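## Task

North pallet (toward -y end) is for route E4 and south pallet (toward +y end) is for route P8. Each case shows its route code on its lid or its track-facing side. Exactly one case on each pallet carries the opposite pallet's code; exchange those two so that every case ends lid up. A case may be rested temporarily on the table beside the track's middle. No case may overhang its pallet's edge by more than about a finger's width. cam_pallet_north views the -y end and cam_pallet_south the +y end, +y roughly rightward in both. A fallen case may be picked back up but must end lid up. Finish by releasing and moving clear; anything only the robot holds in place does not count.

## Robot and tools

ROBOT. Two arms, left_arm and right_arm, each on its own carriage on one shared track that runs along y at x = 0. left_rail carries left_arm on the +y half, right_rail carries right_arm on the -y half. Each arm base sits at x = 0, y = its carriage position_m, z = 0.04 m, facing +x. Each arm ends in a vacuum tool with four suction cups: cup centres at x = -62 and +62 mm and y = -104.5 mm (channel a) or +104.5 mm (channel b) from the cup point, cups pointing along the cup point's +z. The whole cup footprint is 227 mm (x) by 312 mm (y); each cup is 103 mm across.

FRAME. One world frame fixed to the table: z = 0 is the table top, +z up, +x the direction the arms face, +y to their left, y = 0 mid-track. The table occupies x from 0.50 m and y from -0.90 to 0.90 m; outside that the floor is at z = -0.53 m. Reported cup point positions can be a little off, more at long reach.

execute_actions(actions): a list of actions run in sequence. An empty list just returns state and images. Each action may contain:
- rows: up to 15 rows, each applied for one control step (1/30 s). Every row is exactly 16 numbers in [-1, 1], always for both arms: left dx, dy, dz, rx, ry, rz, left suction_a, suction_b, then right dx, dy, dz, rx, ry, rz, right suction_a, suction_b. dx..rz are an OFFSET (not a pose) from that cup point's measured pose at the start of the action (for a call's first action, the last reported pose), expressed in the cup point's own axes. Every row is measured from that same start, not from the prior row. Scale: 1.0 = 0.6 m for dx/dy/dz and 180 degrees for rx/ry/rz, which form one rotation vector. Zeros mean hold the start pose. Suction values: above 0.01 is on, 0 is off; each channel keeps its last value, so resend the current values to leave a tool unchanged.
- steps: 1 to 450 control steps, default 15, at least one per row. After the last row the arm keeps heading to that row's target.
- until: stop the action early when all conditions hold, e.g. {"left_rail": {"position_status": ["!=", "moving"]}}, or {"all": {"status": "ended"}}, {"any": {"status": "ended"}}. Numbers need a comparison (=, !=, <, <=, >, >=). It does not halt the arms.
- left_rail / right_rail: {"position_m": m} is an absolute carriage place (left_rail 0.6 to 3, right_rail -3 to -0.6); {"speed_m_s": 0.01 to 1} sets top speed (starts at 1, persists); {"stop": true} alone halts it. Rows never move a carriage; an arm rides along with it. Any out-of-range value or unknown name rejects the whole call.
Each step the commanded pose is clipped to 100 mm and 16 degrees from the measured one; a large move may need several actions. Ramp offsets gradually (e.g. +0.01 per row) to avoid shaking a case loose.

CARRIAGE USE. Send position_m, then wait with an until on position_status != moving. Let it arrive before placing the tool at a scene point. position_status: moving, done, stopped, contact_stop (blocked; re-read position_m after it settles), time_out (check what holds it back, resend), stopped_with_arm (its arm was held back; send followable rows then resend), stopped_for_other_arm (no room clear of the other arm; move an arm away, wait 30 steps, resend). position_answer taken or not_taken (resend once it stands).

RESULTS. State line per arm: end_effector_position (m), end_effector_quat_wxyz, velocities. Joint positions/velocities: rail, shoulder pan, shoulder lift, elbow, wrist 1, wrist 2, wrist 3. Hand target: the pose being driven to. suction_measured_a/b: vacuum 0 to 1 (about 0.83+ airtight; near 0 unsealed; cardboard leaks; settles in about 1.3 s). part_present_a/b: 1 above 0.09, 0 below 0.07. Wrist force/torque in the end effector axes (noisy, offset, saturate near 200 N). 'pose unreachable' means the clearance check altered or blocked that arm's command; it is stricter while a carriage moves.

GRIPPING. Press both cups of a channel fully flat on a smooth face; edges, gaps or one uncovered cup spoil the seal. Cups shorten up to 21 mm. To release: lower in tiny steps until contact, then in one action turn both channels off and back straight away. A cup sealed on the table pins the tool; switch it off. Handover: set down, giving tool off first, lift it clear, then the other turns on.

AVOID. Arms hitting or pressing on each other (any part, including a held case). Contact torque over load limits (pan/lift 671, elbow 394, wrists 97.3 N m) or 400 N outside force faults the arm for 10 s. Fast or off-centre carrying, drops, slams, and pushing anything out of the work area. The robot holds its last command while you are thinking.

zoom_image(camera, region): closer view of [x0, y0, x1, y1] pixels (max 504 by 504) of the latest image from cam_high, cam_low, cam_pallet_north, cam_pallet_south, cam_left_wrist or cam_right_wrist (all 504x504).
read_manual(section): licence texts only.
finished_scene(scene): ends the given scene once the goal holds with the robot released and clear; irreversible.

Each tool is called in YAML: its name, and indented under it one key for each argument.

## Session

execute_actions:
  actions: []

Scene clock: 0.00 s.
left_arm: end_effector_position=(+0.8502, +1.8745, +0.4416) suction_measured_a=0.00 part_present_a=0 suction_measured_b=0.00 part_present_b=0 end_effector_quat_wxyz=(+0.000, +0.000, +1.000, -0.000) end_effector_velocity=(-0.000, +0.000, +0.000) end_effector_angular_velocity=(-0.000, -0.000, +0.000) | right_arm: end_effector_position=(+0.8498, -1.7571, +0.4389) suction_measured_a=0.00 part_present_a=0 suction_measured_b=0.00 part_present_b=0 end_effector_quat_wxyz=(-0.001, -0.000, +1.000, +0.001) end_effector_velocity=(+0.000, -0.000, -0.000) end_effector_angular_velocity=(-0.000, +0.000, +0.000)
Joint positions: left_arm=[ 1.875 -0.24  -1.499  2.091 -2.163 -1.571  1.332] | right_arm=[-1.759 -0.237 -1.497  2.092 -2.164 -1.57   1.333]
Joint velocities: left_arm=[ 0.  0. -0.  0. -0.  0. -0.] | right_arm=[ 0. -0.  0. -0. -0. -0. -0.]
Wrist force (N, on the end effector, along its own x y z axes, offset not removed): no reading
Wrist torque (N m, same axes, about the end effector's origin, offset not removed): no reading
Hand target (left_arm): +0.850, +1.874, +0.442; +0.000, +0.000, +1.000, -0.000
Hand target (right_arm): +0.850, -1.757, +0.439; -0.001, -0.000, +1.000, +0.001
left_rail: position_m=1.875 position_m_goal=1.875 speed_m_s=1.00 position_status=done position_answer=taken refusals=0
right_rail: position_m=-1.759 position_m_goal=-1.759 speed_m_s=1.00 position_status=done position_answer=taken refusals=0
camera_calibration (this result's frames):
cam_left_wrist: T_world_to_cam=[[-0.0110023, -0.997121, 0.0750202, 1.84241], [-0.820993, 0.0518371, 0.56858, 0.367636], [-0.570832, -0.0553354, -0.8192, 1.04539], [0, 0, 0, 1]] pos_world=[0.918837, 1.8759, 0.509131]
cam_right_wrist: T_world_to_cam=[[0.00466416, -0.996776, -0.0801, -1.71592], [-0.853688, -0.0456831, 0.518777, 0.440115], [-0.520764, 0.0659607, -0.851149, 1.0295], [0, 0, 0, 1]] pos_world=[0.919849, -1.75818, 0.510487]

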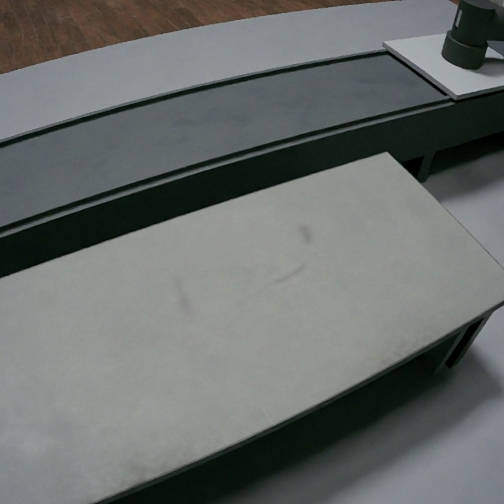

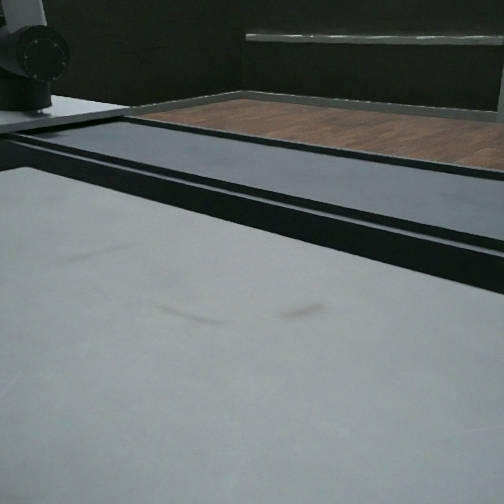

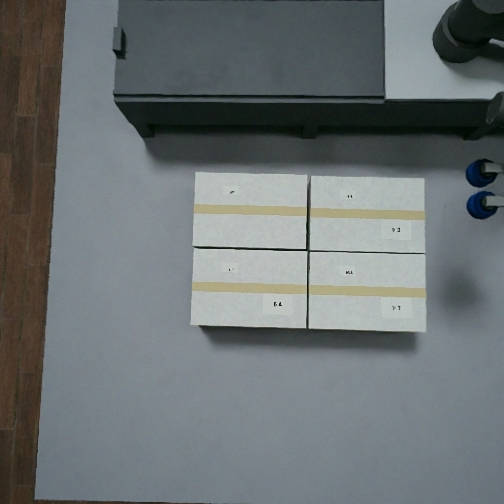

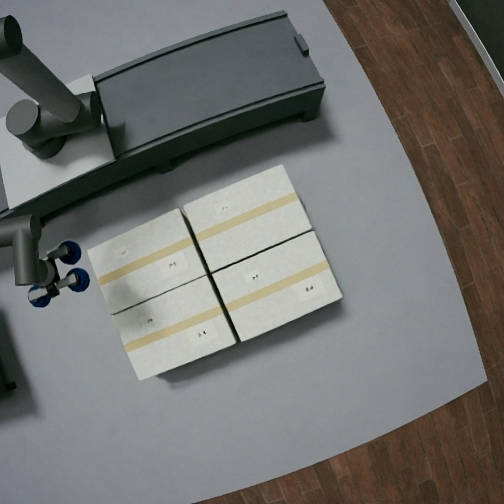

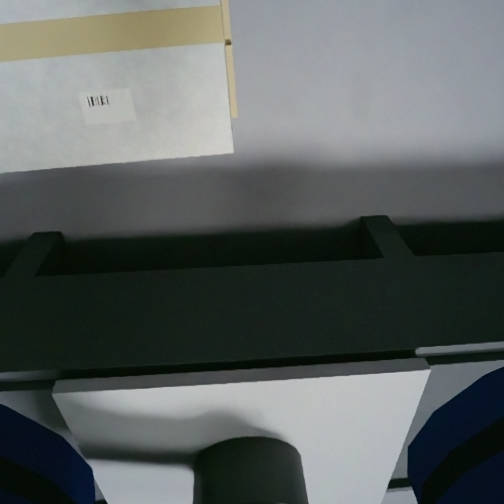

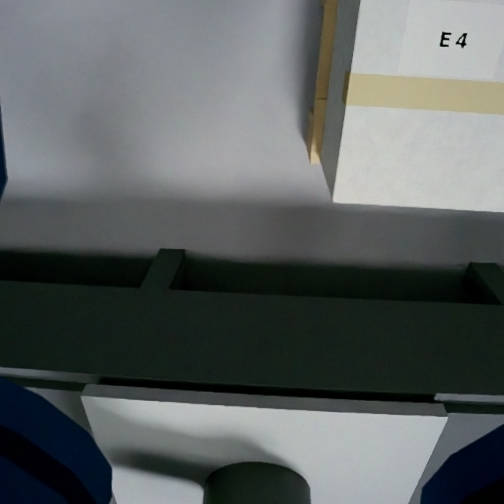

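zoom_image:
  camera: "cam_pallet_north"
  region: [185, 165, 435, 335]

zoom_image:
  camera: "cam_pallet_south"
  region: [85, 160, 350, 385]

Region (185, 165, 435, 335) of cam_pallet_north's 504x504 image, scaled by 2.016, with more detail than that image has; it fills the top 343 rows of this view, and the rest is white.

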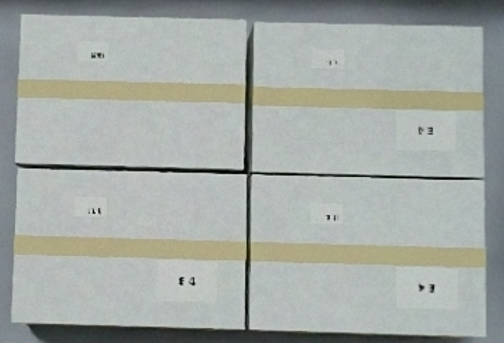

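Region (85, 160, 350, 385) of cam_pallet_south's 504x504 image, scaled by 1.902, with more detail than that image has; it fills the top 428 rows of this view, and the rest is white.

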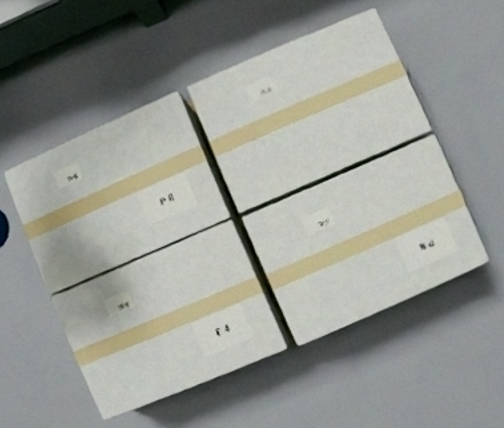

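execute_actions:
  actions:
    - {"left_rail":{"position_m":2.19},"right_rail":{"position_m":-2.735},"rows":[[-0.58,0,0,0,0,0,0,0,0.09,0,0,0,0,0,0,0]],"steps":90,"until":{"all":{"status":"ended"}}}
    - {"rows":[[0,0,0.75,0,0,0,0,0,0,0,0.75,0,0,0,0,0]],"steps":60}

zoom_image:
  camera: "cam_pallet_north"
  region: [185, 140, 435, 335]

zoom_image:
  camera: "cam_pallet_south"
  region: [85, 160, 350, 385]

Scene clock: 18.60 s.
left_arm: end_effector_position=(+1.1988, +2.1889, -0.0082) suction_measured_a=0.00 part_present_a=0 suction_measured_b=0.00 part_present_b=0 end_effector_quat_wxyz=(+0.000, +0.000, +1.000, -0.000) end_effector_velocity=(-0.000, +0.000, -0.000) end_effector_angular_velocity=(+0.000, +0.000, +0.000) | right_arm: end_effector_position=(+0.7953, -2.7333, -0.0109) suction_measured_a=0.00 part_present_a=0 suction_measured_b=0.00 part_present_b=0 end_effector_quat_wxyz=(-0.001, -0.000, +1.000, +0.001) end_effector_velocity=(+0.000, +0.000, -0.000) end_effector_angular_velocity=(+0.000, +0.000, +0.000)
Joint positions: left_arm=[ 2.19  -0.169 -0.78   1.754 -2.545 -1.571  1.402] | right_arm=[-2.735 -0.254 -0.984  2.371 -2.955 -1.57   1.316]
Joint velocities: left_arm=[ 0.  0.  0. -0. -0.  0.  0.] | right_arm=[ 0.  0.  0. -0. -0.  0.  0.]
Wrist force (N, on the end effector, along its own x y z axes, offset not removed): left_arm=[3.3 -1.9 0.2] | right_arm=[-3.8 0.7 -2.0]
Wrist torque (N m, same axes, about the end effector's origin, offset not removed): left_arm=[-0.66 -0.19 -0.05] | right_arm=[0.20 0.56 0.30]
Hand target (left_arm): +1.199, +2.189, -0.008; +0.000, +0.000, +1.000, -0.000
Hand target (right_arm): +0.795, -2.733, -0.011; -0.001, -0.000, +1.000, +0.001
Off the commanded pose (left_arm): 0.001 m, 0 deg.
Off the commanded pose (right_arm): 0.001 m, 0 deg.
left_rail: position_m=2.190 position_m_goal=2.190 speed_m_s=1.00 position_status=done position_answer=taken refusals=0
right_rail: position_m=-2.735 position_m_goal=-2.735 speed_m_s=1.00 position_status=done position_answer=taken refusals=0
camera_calibration (this result's frames):
cam_left_wrist: T_world_to_cam=[[-0.0110205, -0.997124, 0.0749771, 2.19356], [-0.821039, 0.0518229, 0.568515, 0.89343], [-0.570765, -0.0552938, -0.819249, 0.893168], [0, 0, 0, 1]] pos_world=[1.2675, 2.19034, 0.0593329]
cam_right_wrist: T_world_to_cam=[[0.00458976, -0.996777, -0.0800951, -2.7247], [-0.853699, -0.0456159, 0.518766, 0.58256], [-0.520747, 0.0659961, -0.851156, 0.682714], [0, 0, 0, 1]] pos_world=[0.865357, -2.7344, 0.0606495]

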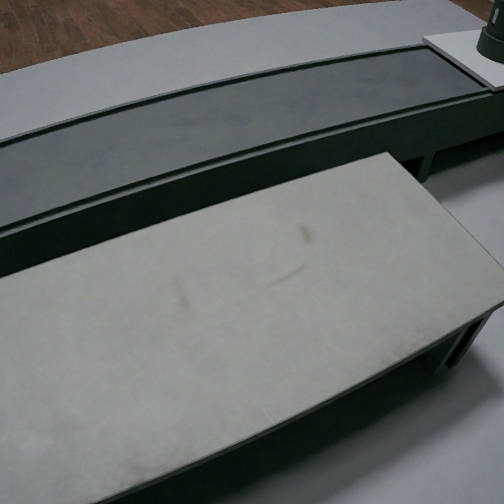

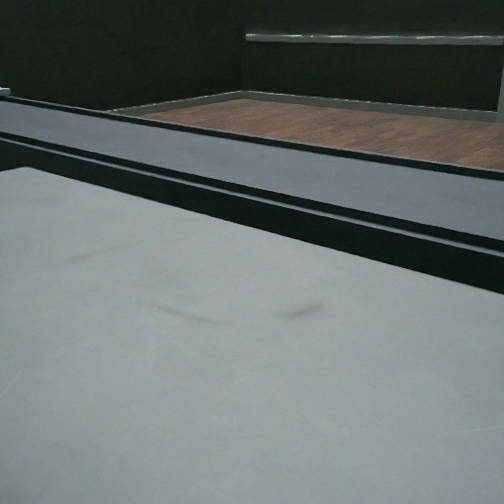

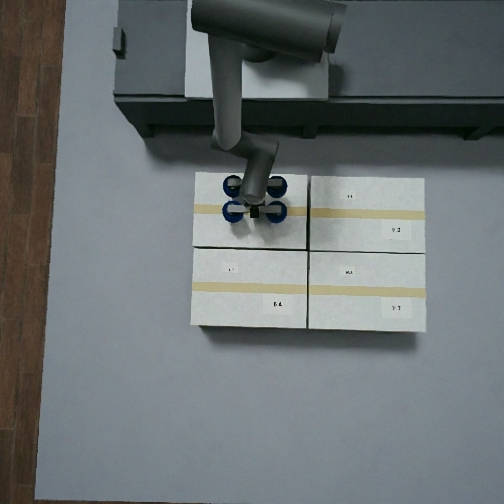

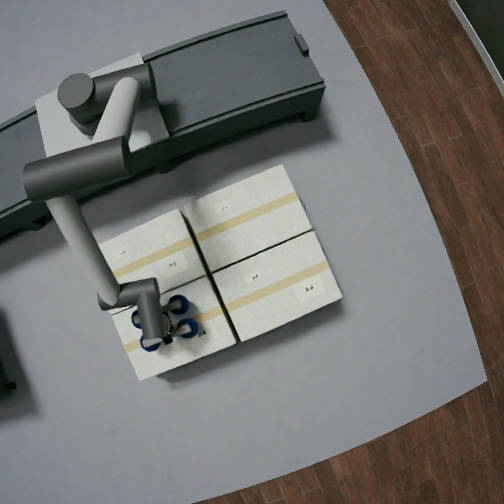

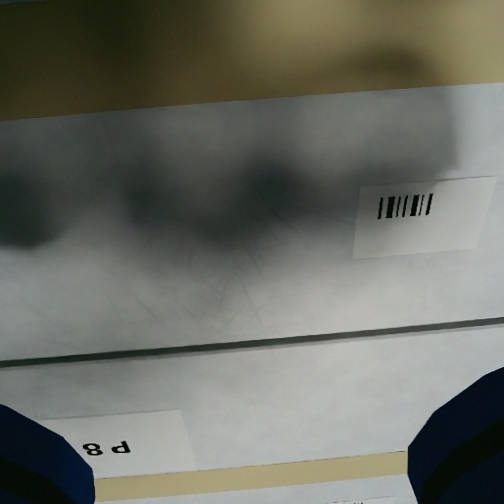

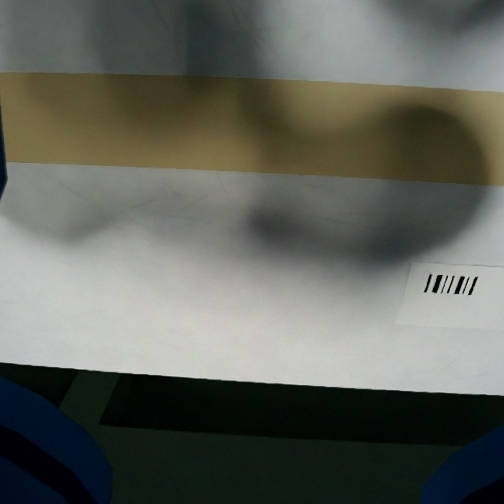

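Region (185, 140, 435, 335) of cam_pallet_north's 504x504 image, scaled by 2.016, with more detail than that image has; it fills the top 393 rows of this view, and the rest is white.

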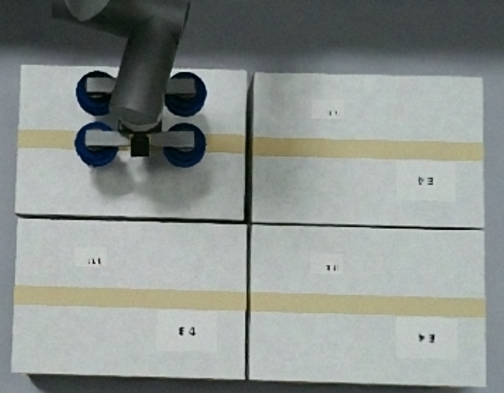

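Region (85, 160, 350, 385) of cam_pallet_south's 504x504 image, scaled by 1.902, with more detail than that image has; it fills the top 428 rows of this view, and the rest is white.

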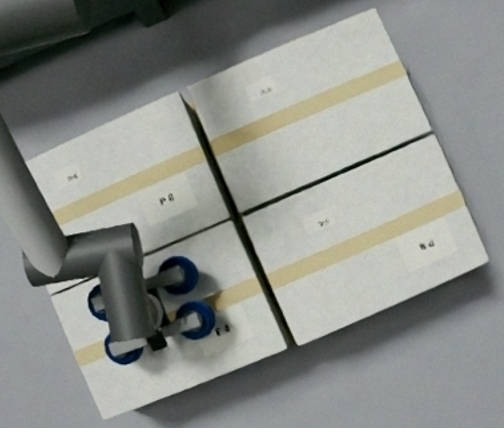

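execute_actions:
  actions:
    - {"rows":[[-0.075,0.015,0.1,0,0,0,1,1,0,0,0.1,0,0,0,1,1]],"steps":25}
    - {"rows":[[0,0,0.03,0,0,0,1,1,0,0,0.03,0,0,0,1,1],[0,0,0.063,0,0,0,1,1,0,0,0.06,0,0,0,1,1]],"steps":45}

Scene clock: 29.03 s.
left_arm: end_effector_position=(+1.2439, +2.1979, -0.1058) suction_measured_a=0.00 part_present_a=0 suction_measured_b=0.00 part_present_b=0 end_effector_quat_wxyz=(+0.000, +0.000, +1.000, -0.000) end_effector_velocity=(-0.000, +0.000, -0.000) end_effector_angular_velocity=(+0.000, +0.000, +0.000) | right_arm: end_effector_position=(+0.7952, -2.7333, -0.1068) suction_measured_a=0.00 part_present_a=0 suction_measured_b=0.00 part_present_b=0 end_effector_quat_wxyz=(-0.001, -0.000, +1.000, +0.001) end_effector_velocity=(-0.000, +0.000, -0.000) end_effector_angular_velocity=(+0.000, +0.000, +0.000)
Joint positions: left_arm=[ 2.19  -0.156 -0.655  1.67  -2.587 -1.571  1.415] | right_arm=[-2.735 -0.254 -0.826  2.361 -3.103 -1.57   1.316]
Joint velocities: left_arm=[ 0.  0.  0. -0. -0. -0. -0.] | right_arm=[ 0.  0.  0.  0. -0.  0. -0.]
Wrist force (N, on the end effector, along its own x y z axes, offset not removed): left_arm=[4.2 1.0 1.7] | right_arm=[-1.0 0.8 -3.2]
Wrist torque (N m, same axes, about the end effector's origin, offset not removed): left_arm=[-0.30 -0.22 -0.13] | right_arm=[0.22 0.24 0.28]
Hand target (left_arm): +1.244, +2.198, -0.106; +0.000, +0.000, +1.000, -0.000
Hand target (right_arm): +0.795, -2.733, -0.107; -0.001, -0.000, +1.000, +0.001
Off the commanded pose (left_arm): 0.000 m, 0 deg.
Off the commanded pose (right_arm): 0.000 m, 0 deg.
left_rail: position_m=2.190 position_m_goal=2.190 speed_m_s=1.00 position_status=done position_answer=taken refusals=0
right_rail: position_m=-2.735 position_m_goal=-2.735 speed_m_s=1.00 position_status=done position_answer=taken refusals=0
camera_calibration (this result's frames):
cam_left_wrist: T_world_to_cam=[[-0.0110186, -0.997129, 0.0749117, 2.21032], [-0.821069, 0.0517811, 0.568475, 0.985568], [-0.570723, -0.0552439, -0.819283, 0.839229], [0, 0, 0, 1]] pos_world=[1.31254, 2.1993, -0.038285]
cam_right_wrist: T_world_to_cam=[[0.00457253, -0.996776, -0.0800983, -2.73238], [-0.853695, -0.0456034, 0.518772, 0.632218], [-0.520753, 0.0660075, -0.851152, 0.601128], [0, 0, 0, 1]] pos_world=[0.865255, -2.73442, -0.0351845]

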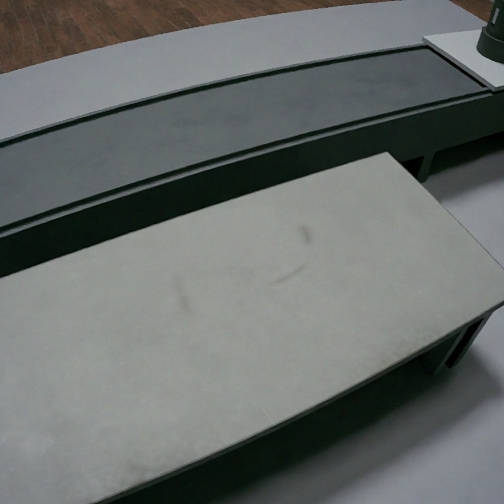

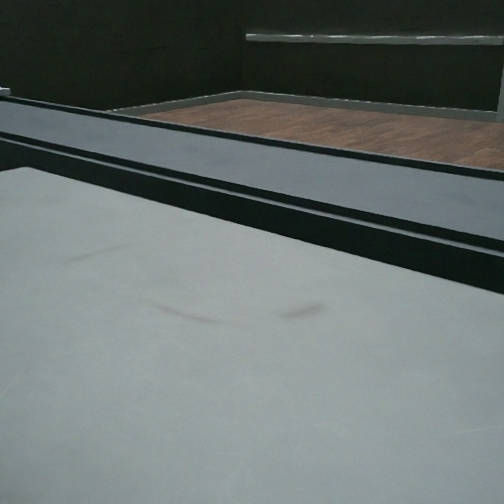

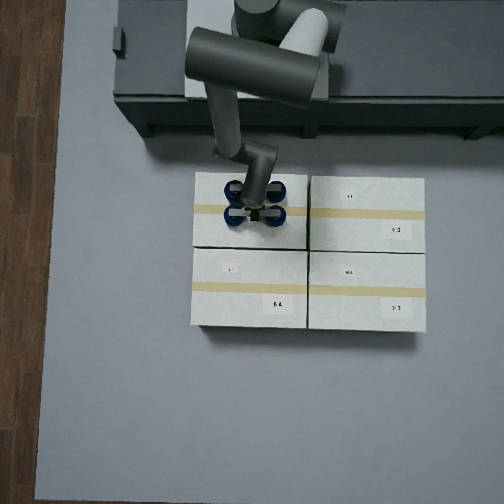

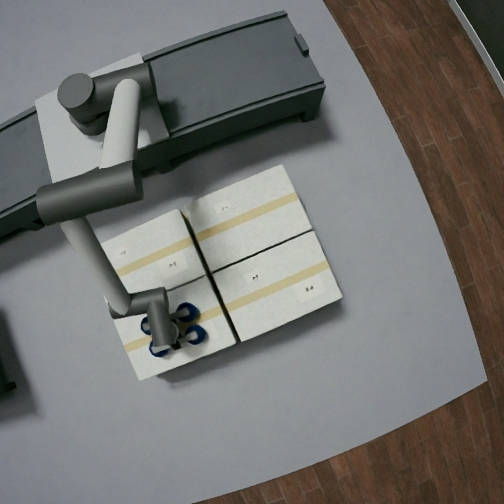

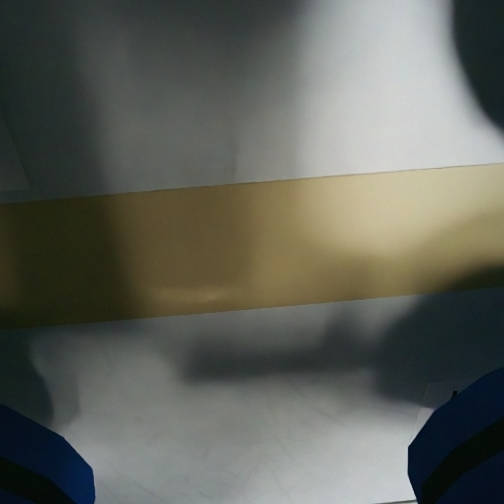

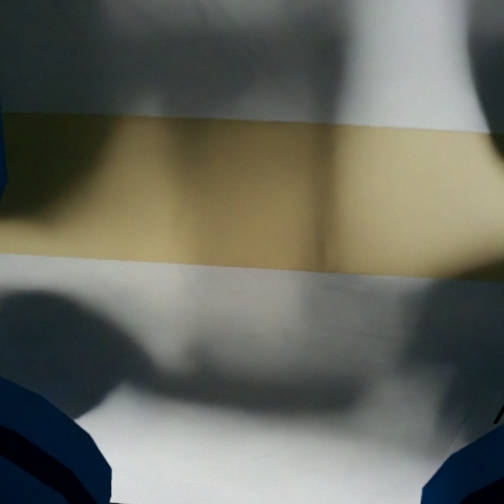

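Lids lower here; go down more.

execute_actions:
  actions:
    - {"rows":[[0,0,0.02,0,0,0,1,1,0,0,0.02,0,0,0,1,1],[0,0,0.04,0,0,0,1,1,0,0,0.04,0,0,0,1,1]],"steps":45}

Scene clock: 33.77 s.
left_arm: end_effector_position=(+1.2439, +2.1979, -0.1298) suction_measured_a=0.00 part_present_a=0 suction_measured_b=0.00 part_present_b=0 end_effector_quat_wxyz=(+0.000, +0.000, +1.000, -0.000) end_effector_velocity=(-0.000, +0.000, -0.000) end_effector_angular_velocity=(+0.000, +0.000, +0.000) | right_arm: end_effector_position=(+0.7952, -2.7333, -0.1308) suction_measured_a=0.00 part_present_a=0 suction_measured_b=0.00 part_present_b=0 end_effector_quat_wxyz=(-0.001, -0.000, +1.000, +0.001) end_effector_velocity=(-0.000, +0.000, -0.000) end_effector_angular_velocity=(+0.000, +0.000, -0.000)
Joint positions: left_arm=[ 2.19  -0.156 -0.631  1.666 -2.607 -1.571  1.415] | right_arm=[-2.735 -0.254 -0.787  2.355 -3.137 -1.57   1.316]
Joint velocities: left_arm=[ 0.  0.  0. -0.  0. -0. -0.] | right_arm=[ 0. -0.  0. -0. -0.  0.  0.]
Wrist force (N, on the end effector, along its own x y z axes, offset not removed): left_arm=[1.8 -1.4 -1.7] | right_arm=[-2.9 0.2 1.5]
Wrist torque (N m, same axes, about the end effector's origin, offset not removed): left_arm=[-0.58 -0.01 -0.21] | right_arm=[0.03 0.60 0.26]
Hand target (left_arm): +1.244, +2.198, -0.130; +0.000, +0.000, +1.000, -0.000
Hand target (right_arm): +0.795, -2.733, -0.131; -0.001, -0.000, +1.000, +0.001
Off the commanded pose (left_arm): 0.000 m, 0 deg.
Off the commanded pose (right_arm): 0.000 m, 0 deg.
left_rail: position_m=2.190 position_m_goal=2.190 speed_m_s=1.00 position_status=done position_answer=taken refusals=0
right_rail: position_m=-2.735 position_m_goal=-2.735 speed_m_s=1.00 position_status=done position_answer=taken refusals=0
camera_calibration (this result's frames):
cam_left_wrist: T_world_to_cam=[[-0.0110189, -0.997129, 0.0749118, 2.21212], [-0.82107, 0.0517814, 0.568474, 0.999251], [-0.570722, -0.0552438, -0.819283, 0.819575], [0, 0, 0, 1]] pos_world=[1.31258, 2.1993, -0.0622986]
cam_right_wrist: T_world_to_cam=[[0.00449483, -0.996777, -0.0800981, -2.73426], [-0.853699, -0.0455366, 0.518772, 0.644831], [-0.520747, 0.0660479, -0.851152, 0.580802], [0, 0, 0, 1]] pos_world=[0.865232, -2.73445, -0.0591784]

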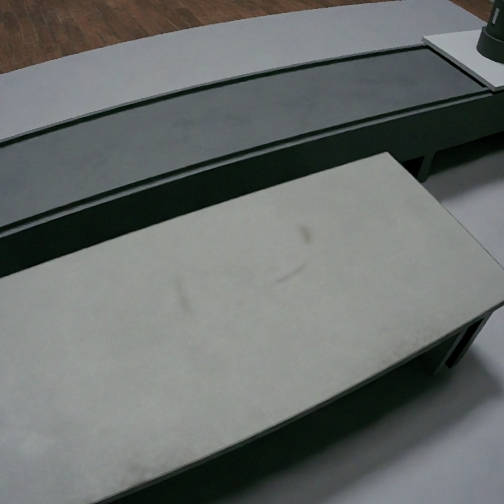

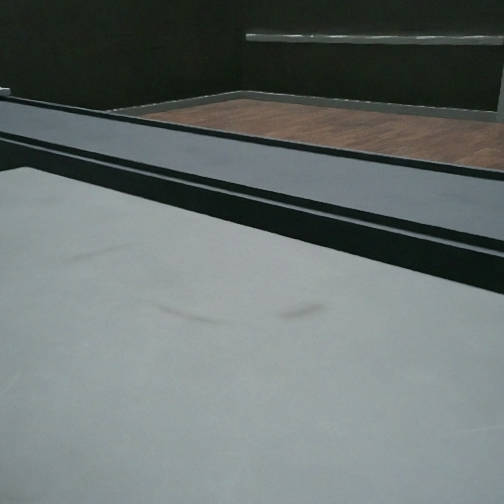

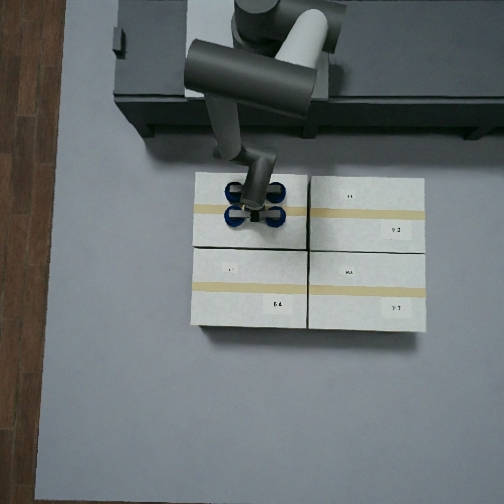

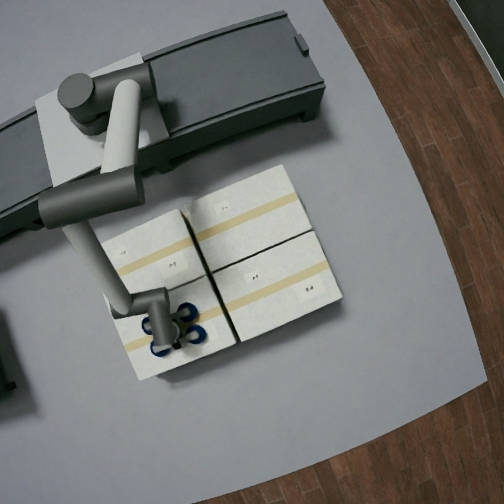

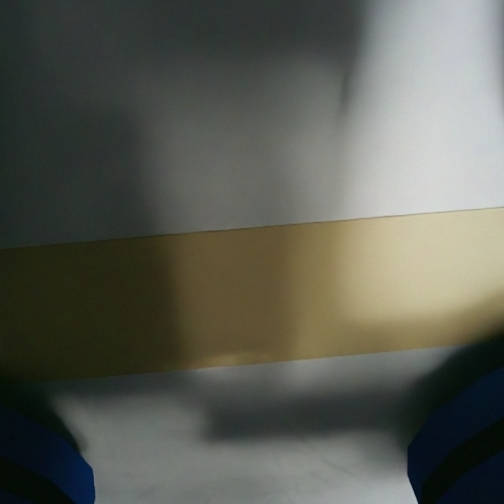

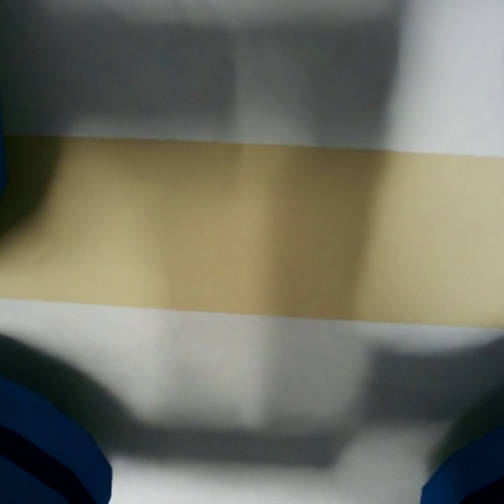

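execute_actions:
  actions:
    - {"rows":[[0.037,0,0.02,0,0,0,1,1,0,0,0.02,0,0,0,1,1],[0.037,0,0.045,0,0,0,1,1,0,0,0.045,0,0,0,1,1]],"steps":45}

Scene clock: 39.87 s.
left_arm: end_effector_position=(+1.2218, +2.1978, -0.1569) suction_measured_a=0.93 part_present_a=1 suction_measured_b=0.93 part_present_b=1 end_effector_quat_wxyz=(+0.000, +0.000, +1.000, -0.000) end_effector_velocity=(-0.000, -0.000, -0.000) end_effector_angular_velocity=(+0.000, +0.000, -0.000) | right_arm: end_effector_position=(+0.7952, -2.7333, -0.1578) suction_measured_a=0.83 part_present_a=1 suction_measured_b=0.83 part_present_b=1 end_effector_quat_wxyz=(-0.001, -0.000, +1.000, +0.001) end_effector_velocity=(+0.000, -0.000, -0.000) end_effector_angular_velocity=(-0.000, +0.000, +0.000)
Joint positions: left_arm=[ 2.19  -0.159 -0.616  1.698 -2.654 -1.571  1.412] | right_arm=[-2.735 -0.254 -0.743  2.347 -3.173 -1.57   1.316]
Joint velocities: left_arm=[ 0. -0.  0. -0. -0.  0. -0.] | right_arm=[ 0.  0.  0. -0. -0. -0. -0.]
Wrist force (N, on the end effector, along its own x y z axes, offset not removed): left_arm=[-42.6 4.3 8.1] | right_arm=[-3.2 -1.6 25.0]
Wrist torque (N m, same axes, about the end effector's origin, offset not removed): left_arm=[3.38 -7.10 -0.74] | right_arm=[-8.77 5.37 0.14]
Hand target (left_arm): +1.222, +2.198, -0.157; +0.000, +0.000, +1.000, -0.000
Hand target (right_arm): +0.795, -2.733, -0.158; -0.001, -0.000, +1.000, +0.001
Off the commanded pose (left_arm): 0.000 m, 0 deg.
Off the commanded pose (right_arm): 0.000 m, 0 deg.
left_rail: position_m=2.190 position_m_goal=2.190 speed_m_s=1.00 position_status=done position_answer=taken refusals=0
right_rail: position_m=-2.735 position_m_goal=-2.735 speed_m_s=1.00 position_status=done position_answer=taken refusals=0
camera_calibration (this result's frames):
cam_left_wrist: T_world_to_cam=[[-0.0110168, -0.997129, 0.0749146, 2.21386], [-0.821071, 0.0517811, 0.568473, 0.996452], [-0.57072, -0.0552474, -0.819284, 0.78477], [0, 0, 0, 1]] pos_world=[1.29043, 2.19927, -0.0893581]
cam_right_wrist: T_world_to_cam=[[0.00451935, -0.996777, -0.0801006, -2.73642], [-0.853699, -0.0455589, 0.518771, 0.658753], [-0.520748, 0.0660373, -0.851153, 0.557782], [0, 0, 0, 1]] pos_world=[0.865207, -2.73442, -0.0861726]

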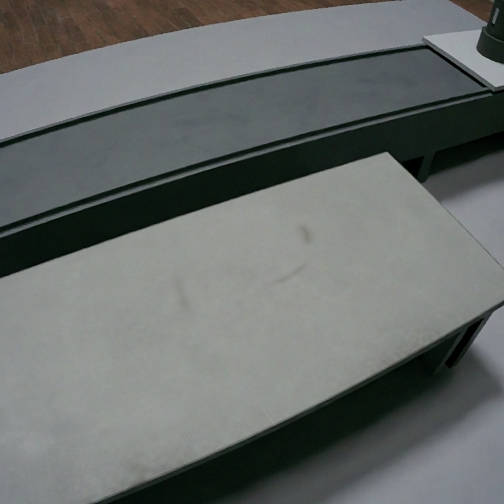

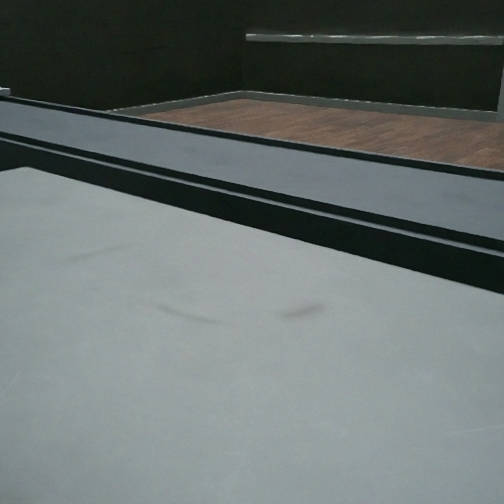

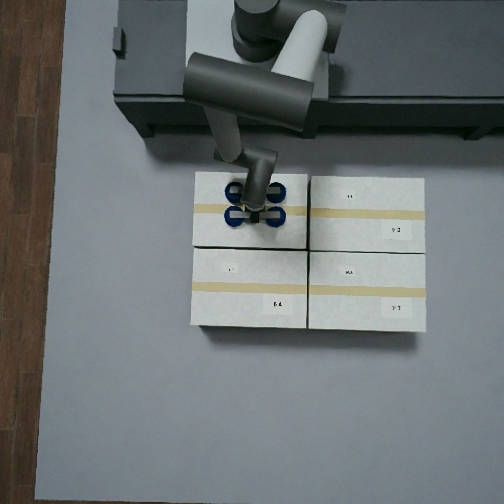

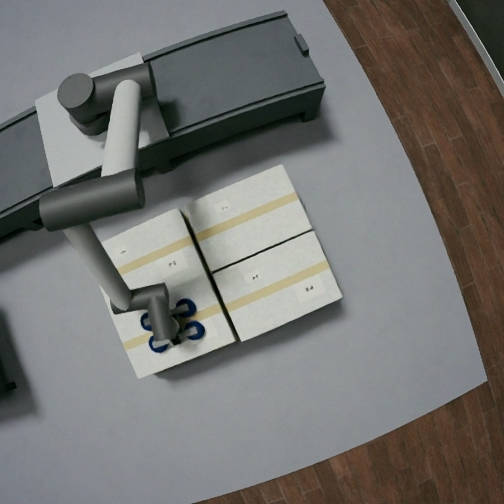

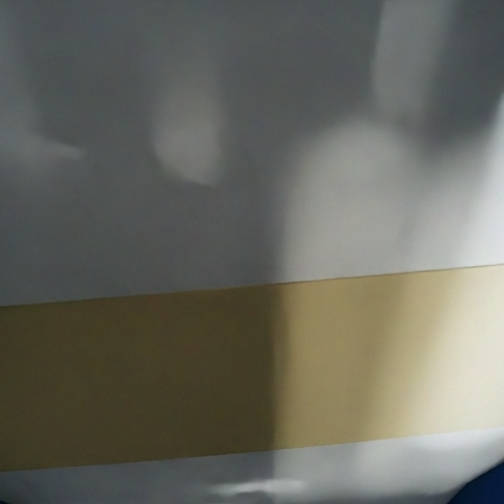

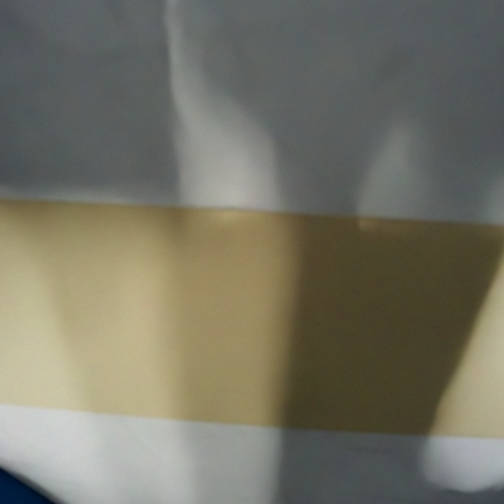

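execute_actions:
  actions:
    - {"rows":[[0,0,-0.02,0,0,0,1,1,0,0,-0.02,0,0,0,1,1],[0,0,-0.05,0,0,0,1,1,0,0,-0.05,0,0,0,1,1],[0,0,-0.1,0,0,0,1,1,0,0,-0.1,0,0,0,1,1],[0,0,-0.15,0,0,0,1,1,0,0,-0.15,0,0,0,1,1],[0,0,-0.95,0,0,0,1,1,0,0,-0.95,0,0,0,1,1]],"steps":80}
    - {"left_rail":{"position_m":1.5,"speed_m_s":0.7},"right_rail":{"position_m":-0.6,"speed_m_s":0.8},"rows":[[0.1,0,0,0,0,0,1,1,0,0,0,0,0,0,1,1],[0.2,0,0,0,0,0,1,1,0,0,0,0,0,0,1,1],[0.3,0,0,0,0,0,1,1,0,0,0,0,0,0,1,1],[0.68,0,0,0,0,0,1,1,0,0,0,0,0,0,1,1]],"steps":150,"until":{"all":{"status":"ended"}}}
    - {"rows":[[0,0,0,0,0,0,1,1,0,0.05,0,0,0,0,1,1],[0,0,0,0,0,0,1,1,0,0.1,0,0,0,0,1,1],[0,0,0,0,0,0,1,1,0,0.15,0,0,0,0,1,1],[0,0,0,0,0,0,1,1,0,0.47,0,0,0,0,1,1]],"steps":45}
    - {"rows":[[0,0,0,0,0,0,1,1,0,0,0.05,0,0,0,1,1],[0,0,0,0,0,0,1,1,0,0,0.1,0,0,0,1,1],[0,0,0,0,0,0,1,1,0,0,0.26,0,0,0,1,1]],"steps":40}

Scene clock: 62.73 s.
left_arm: end_effector_position=(+0.8128, +1.5079, +0.4129) suction_measured_a=0.93 part_present_a=1 suction_measured_b=0.93 part_present_b=1 end_effector_quat_wxyz=(+0.000, +0.000, +1.000, -0.000) end_effector_velocity=(+0.000, -0.000, -0.000) end_effector_angular_velocity=(+0.000, +0.000, +0.000) | right_arm: end_effector_position=(+0.7950, -0.3165, +0.2561) suction_measured_a=0.83 part_present_a=1 suction_measured_b=0.83 part_present_b=1 end_effector_quat_wxyz=(-0.001, -0.000, +1.000, +0.000) end_effector_velocity=(+0.000, +0.000, -0.000) end_effector_angular_velocity=(+0.000, +0.000, +0.000)
Joint positions: left_arm=[ 1.5   -0.24  -1.519  2.161 -2.213 -1.571  1.331] | right_arm=[-0.6    0.102 -1.33   2.226 -2.464 -1.57   1.672]
Joint velocities: left_arm=[ 0. -0.  0. -0.  0. -0. -0.] | right_arm=[ 0.  0.  0.  0. -0.  0.  0.]
Wrist force (N, on the end effector, along its own x y z axes, offset not removed): left_arm=[1.1 1.3 20.9] | right_arm=[0.3 -0.2 23.1]
Wrist torque (N m, same axes, about the end effector's origin, offset not removed): left_arm=[3.18 1.80 -0.18] | right_arm=[-8.58 4.75 0.18]
Hand target (left_arm): +0.813, +1.508, +0.413; +0.000, +0.000, +1.000, -0.000
Hand target (right_arm): +0.795, -0.317, +0.256; -0.001, -0.000, +1.000, +0.000
Off the commanded pose (left_arm): 0.000 m, 0 deg.
Off the commanded pose (right_arm): 0.000 m, 0 deg.
left_rail: position_m=1.500 position_m_goal=1.500 speed_m_s=0.70 position_status=done position_answer=taken refusals=0
right_rail: position_m=-0.600 position_m_goal=-0.600 speed_m_s=0.80 position_status=done position_answer=taken refusals=0
camera_calibration (this result's frames):
cam_left_wrist: T_world_to_cam=[[-0.0110124, -0.997125, 0.0749667, 1.47874], [-0.821039, 0.0518104, 0.568517, 0.372408], [-0.570767, -0.0552898, -0.819249, 0.980176], [0, 0, 0, 1]] pos_world=[0.881497, 1.50939, 0.480431]
cam_right_wrist: T_world_to_cam=[[0.00456113, -0.996836, -0.0793488, -0.294519], [-0.853463, -0.0452327, 0.519187, 0.553815], [-0.521134, 0.0653531, -0.850969, 0.750361], [0, 0, 0, 1]] pos_world=[0.865043, -0.317576, 0.32763]

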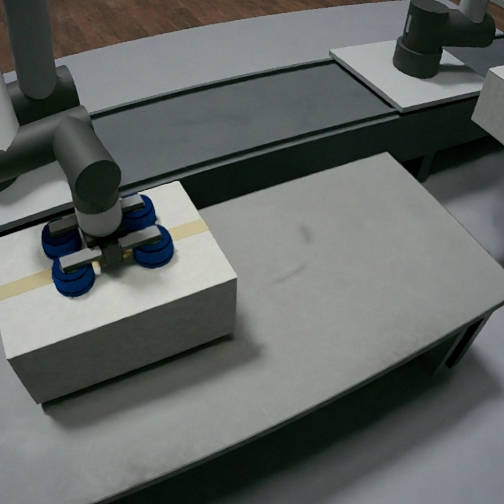

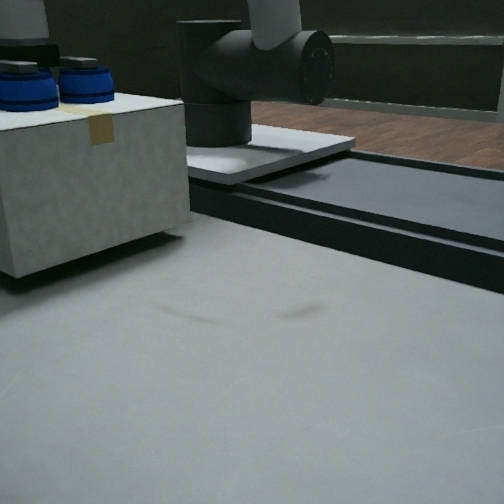

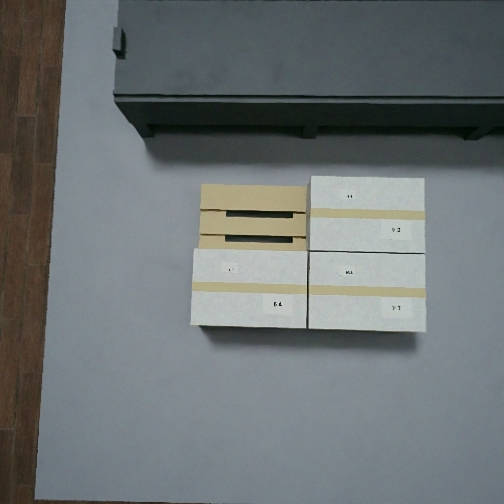

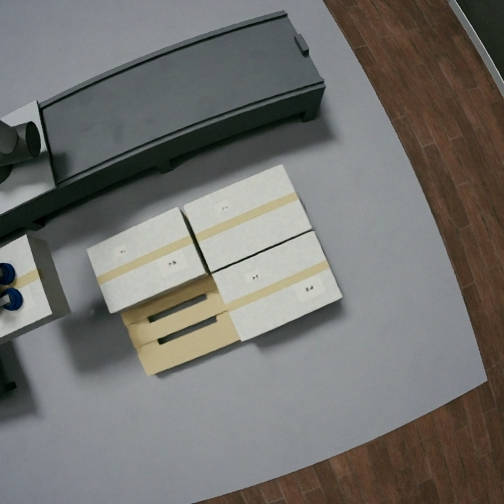

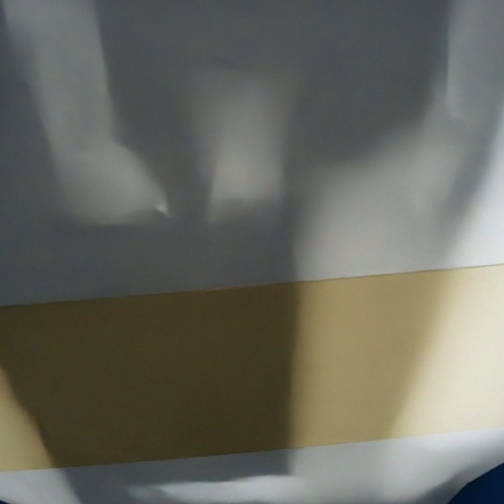

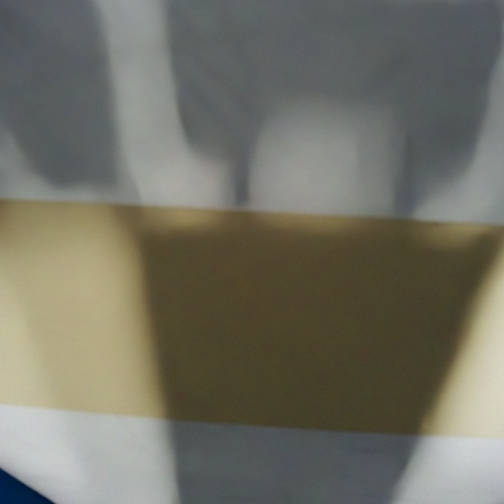

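execute_actions:
  actions:
    - {"rows":[[0,0,0,0,0,0,1,1,0,0,0.02,0,0,0,1,1],[0,0,0,0,0,0,1,1,0,0,0.04,0,0,0,1,1]],"steps":20}
    - {"rows":[[0,0,0,0,0,0,1,1,0,0,-0.4,0,0,0,0,0]],"steps":30}
    - {"right_rail":{"position_m":-1.9,"speed_m_s":1},"rows":[[0,0,0,0,0,0,1,1,0,-0.47,0,0,0,0,0,0]],"steps":45}
    - {"left_rail":{"position_m":0.6},"steps":150,"until":{"all":{"status":"ended"}}}
    - {"rows":[[0,-0.05,0,0,0,0,1,1,0,0,0,0,0,0,0,0],[0,-0.1,0,0,0,0,1,1,0,0,0,0,0,0,0,0],[0,-0.15,0,0,0,0,1,1,0,0,0,0,0,0,0,0],[0,-0.41,0,0,0,0,1,1,0,0,0,0,0,0,0,0]],"steps":40}
    - {"rows":[[0,0,0.05,0,0,0,1,1,0,0,0,0,0,0,0,0],[0,0,0.1,0,0,0,1,1,0,0,0,0,0,0,0,0],[0,0,0.26,0,0,0,1,1,0,0,0,0,0,0,0,0]],"steps":40}

Scene clock: 78.63 s.
left_arm: end_effector_position=(+0.8129, +0.3620, +0.2568) suction_measured_a=0.93 part_present_a=1 suction_measured_b=0.93 part_present_b=1 end_effector_quat_wxyz=(+0.000, +0.000, +1.000, -0.000) end_effector_velocity=(+0.000, +0.000, -0.000) end_effector_angular_velocity=(+0.000, +0.000, +0.000) | right_arm: end_effector_position=(+0.7958, -1.8984, +0.4717) suction_measured_a=0.00 part_present_a=0 suction_measured_b=0.00 part_present_b=0 end_effector_quat_wxyz=(-0.001, -0.000, +1.000, +0.001) end_effector_velocity=(-0.000, +0.000, +0.000) end_effector_angular_velocity=(-0.000, -0.000, +0.000)
Joint positions: left_arm=[ 0.6   -0.524 -1.328  2.222 -2.466 -1.571  1.047] | right_arm=[-1.9   -0.254 -1.585  2.13  -2.114 -1.57   1.316]
Joint velocities: left_arm=[ 0.  0.  0.  0. -0.  0.  0.] | right_arm=[ 0.  0. -0.  0. -0.  0. -0.]
Wrist force (N, on the end effector, along its own x y z axes, offset not removed): left_arm=[4.0 3.1 22.4] | right_arm=[0.2 4.8 -1.1]
Wrist torque (N m, same axes, about the end effector's origin, offset not removed): left_arm=[3.33 1.32 -0.05] | right_arm=[0.74 0.26 0.11]
Hand target (left_arm): +0.813, +0.362, +0.257; +0.000, +0.000, +1.000, -0.000
Hand target (right_arm): +0.796, -1.898, +0.472; -0.001, -0.000, +1.000, +0.001
Off the commanded pose (left_arm): 0.000 m, 0 deg.
Off the commanded pose (right_arm): 0.000 m, 0 deg.
left_rail: position_m=0.600 position_m_goal=0.600 speed_m_s=0.70 position_status=done position_answer=taken refusals=0
right_rail: position_m=-1.900 position_m_goal=-1.900 speed_m_s=1.00 position_status=done position_answer=taken refusals=0
camera_calibration (this result's frames):
cam_left_wrist: T_world_to_cam=[[-0.0111163, -0.997112, 0.0751276, 0.347782], [-0.820988, 0.0519921, 0.568573, 0.520433], [-0.570837, -0.0553584, -0.819195, 0.789063], [0, 0, 0, 1]] pos_world=[0.881562, 0.3634, 0.324364]
cam_right_wrist: T_world_to_cam=[[0.00461528, -0.996772, -0.0801505, -1.85388], [-0.853772, -0.0456572, 0.518641, 0.370697], [-0.520627, 0.0660366, -0.851227, 1.03868], [0, 0, 0, 1]] pos_world=[0.865814, -1.89956, 0.543308]

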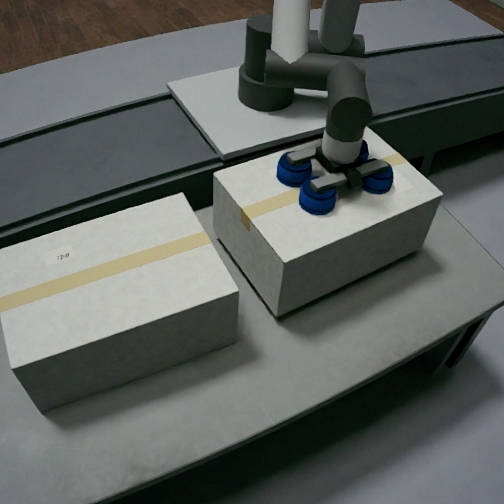

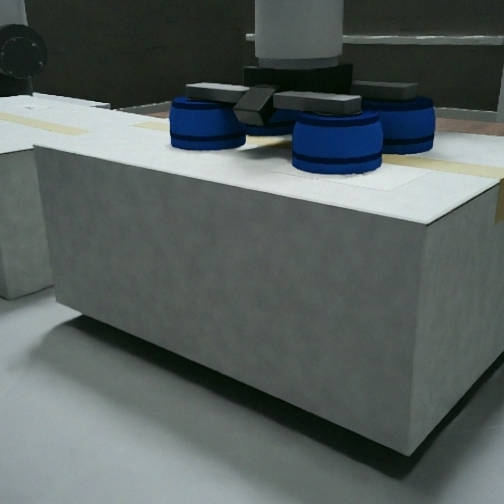

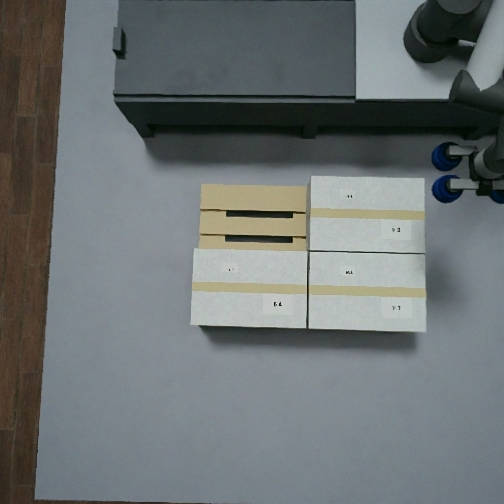

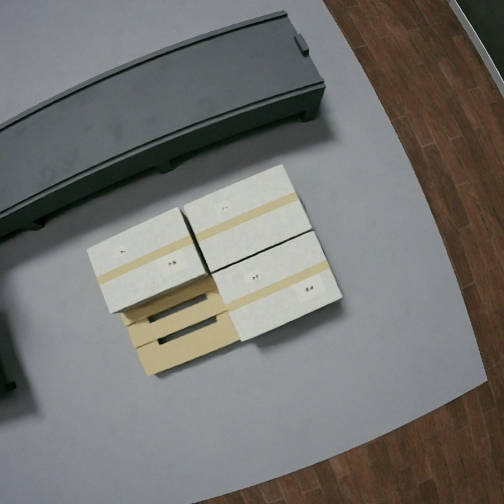

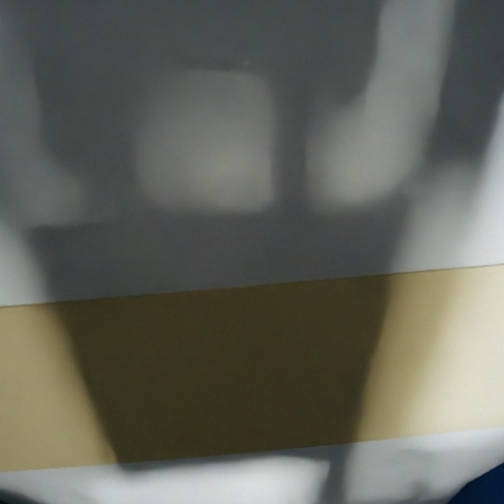

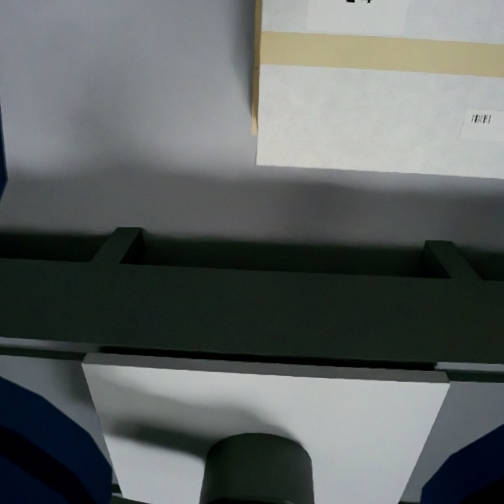

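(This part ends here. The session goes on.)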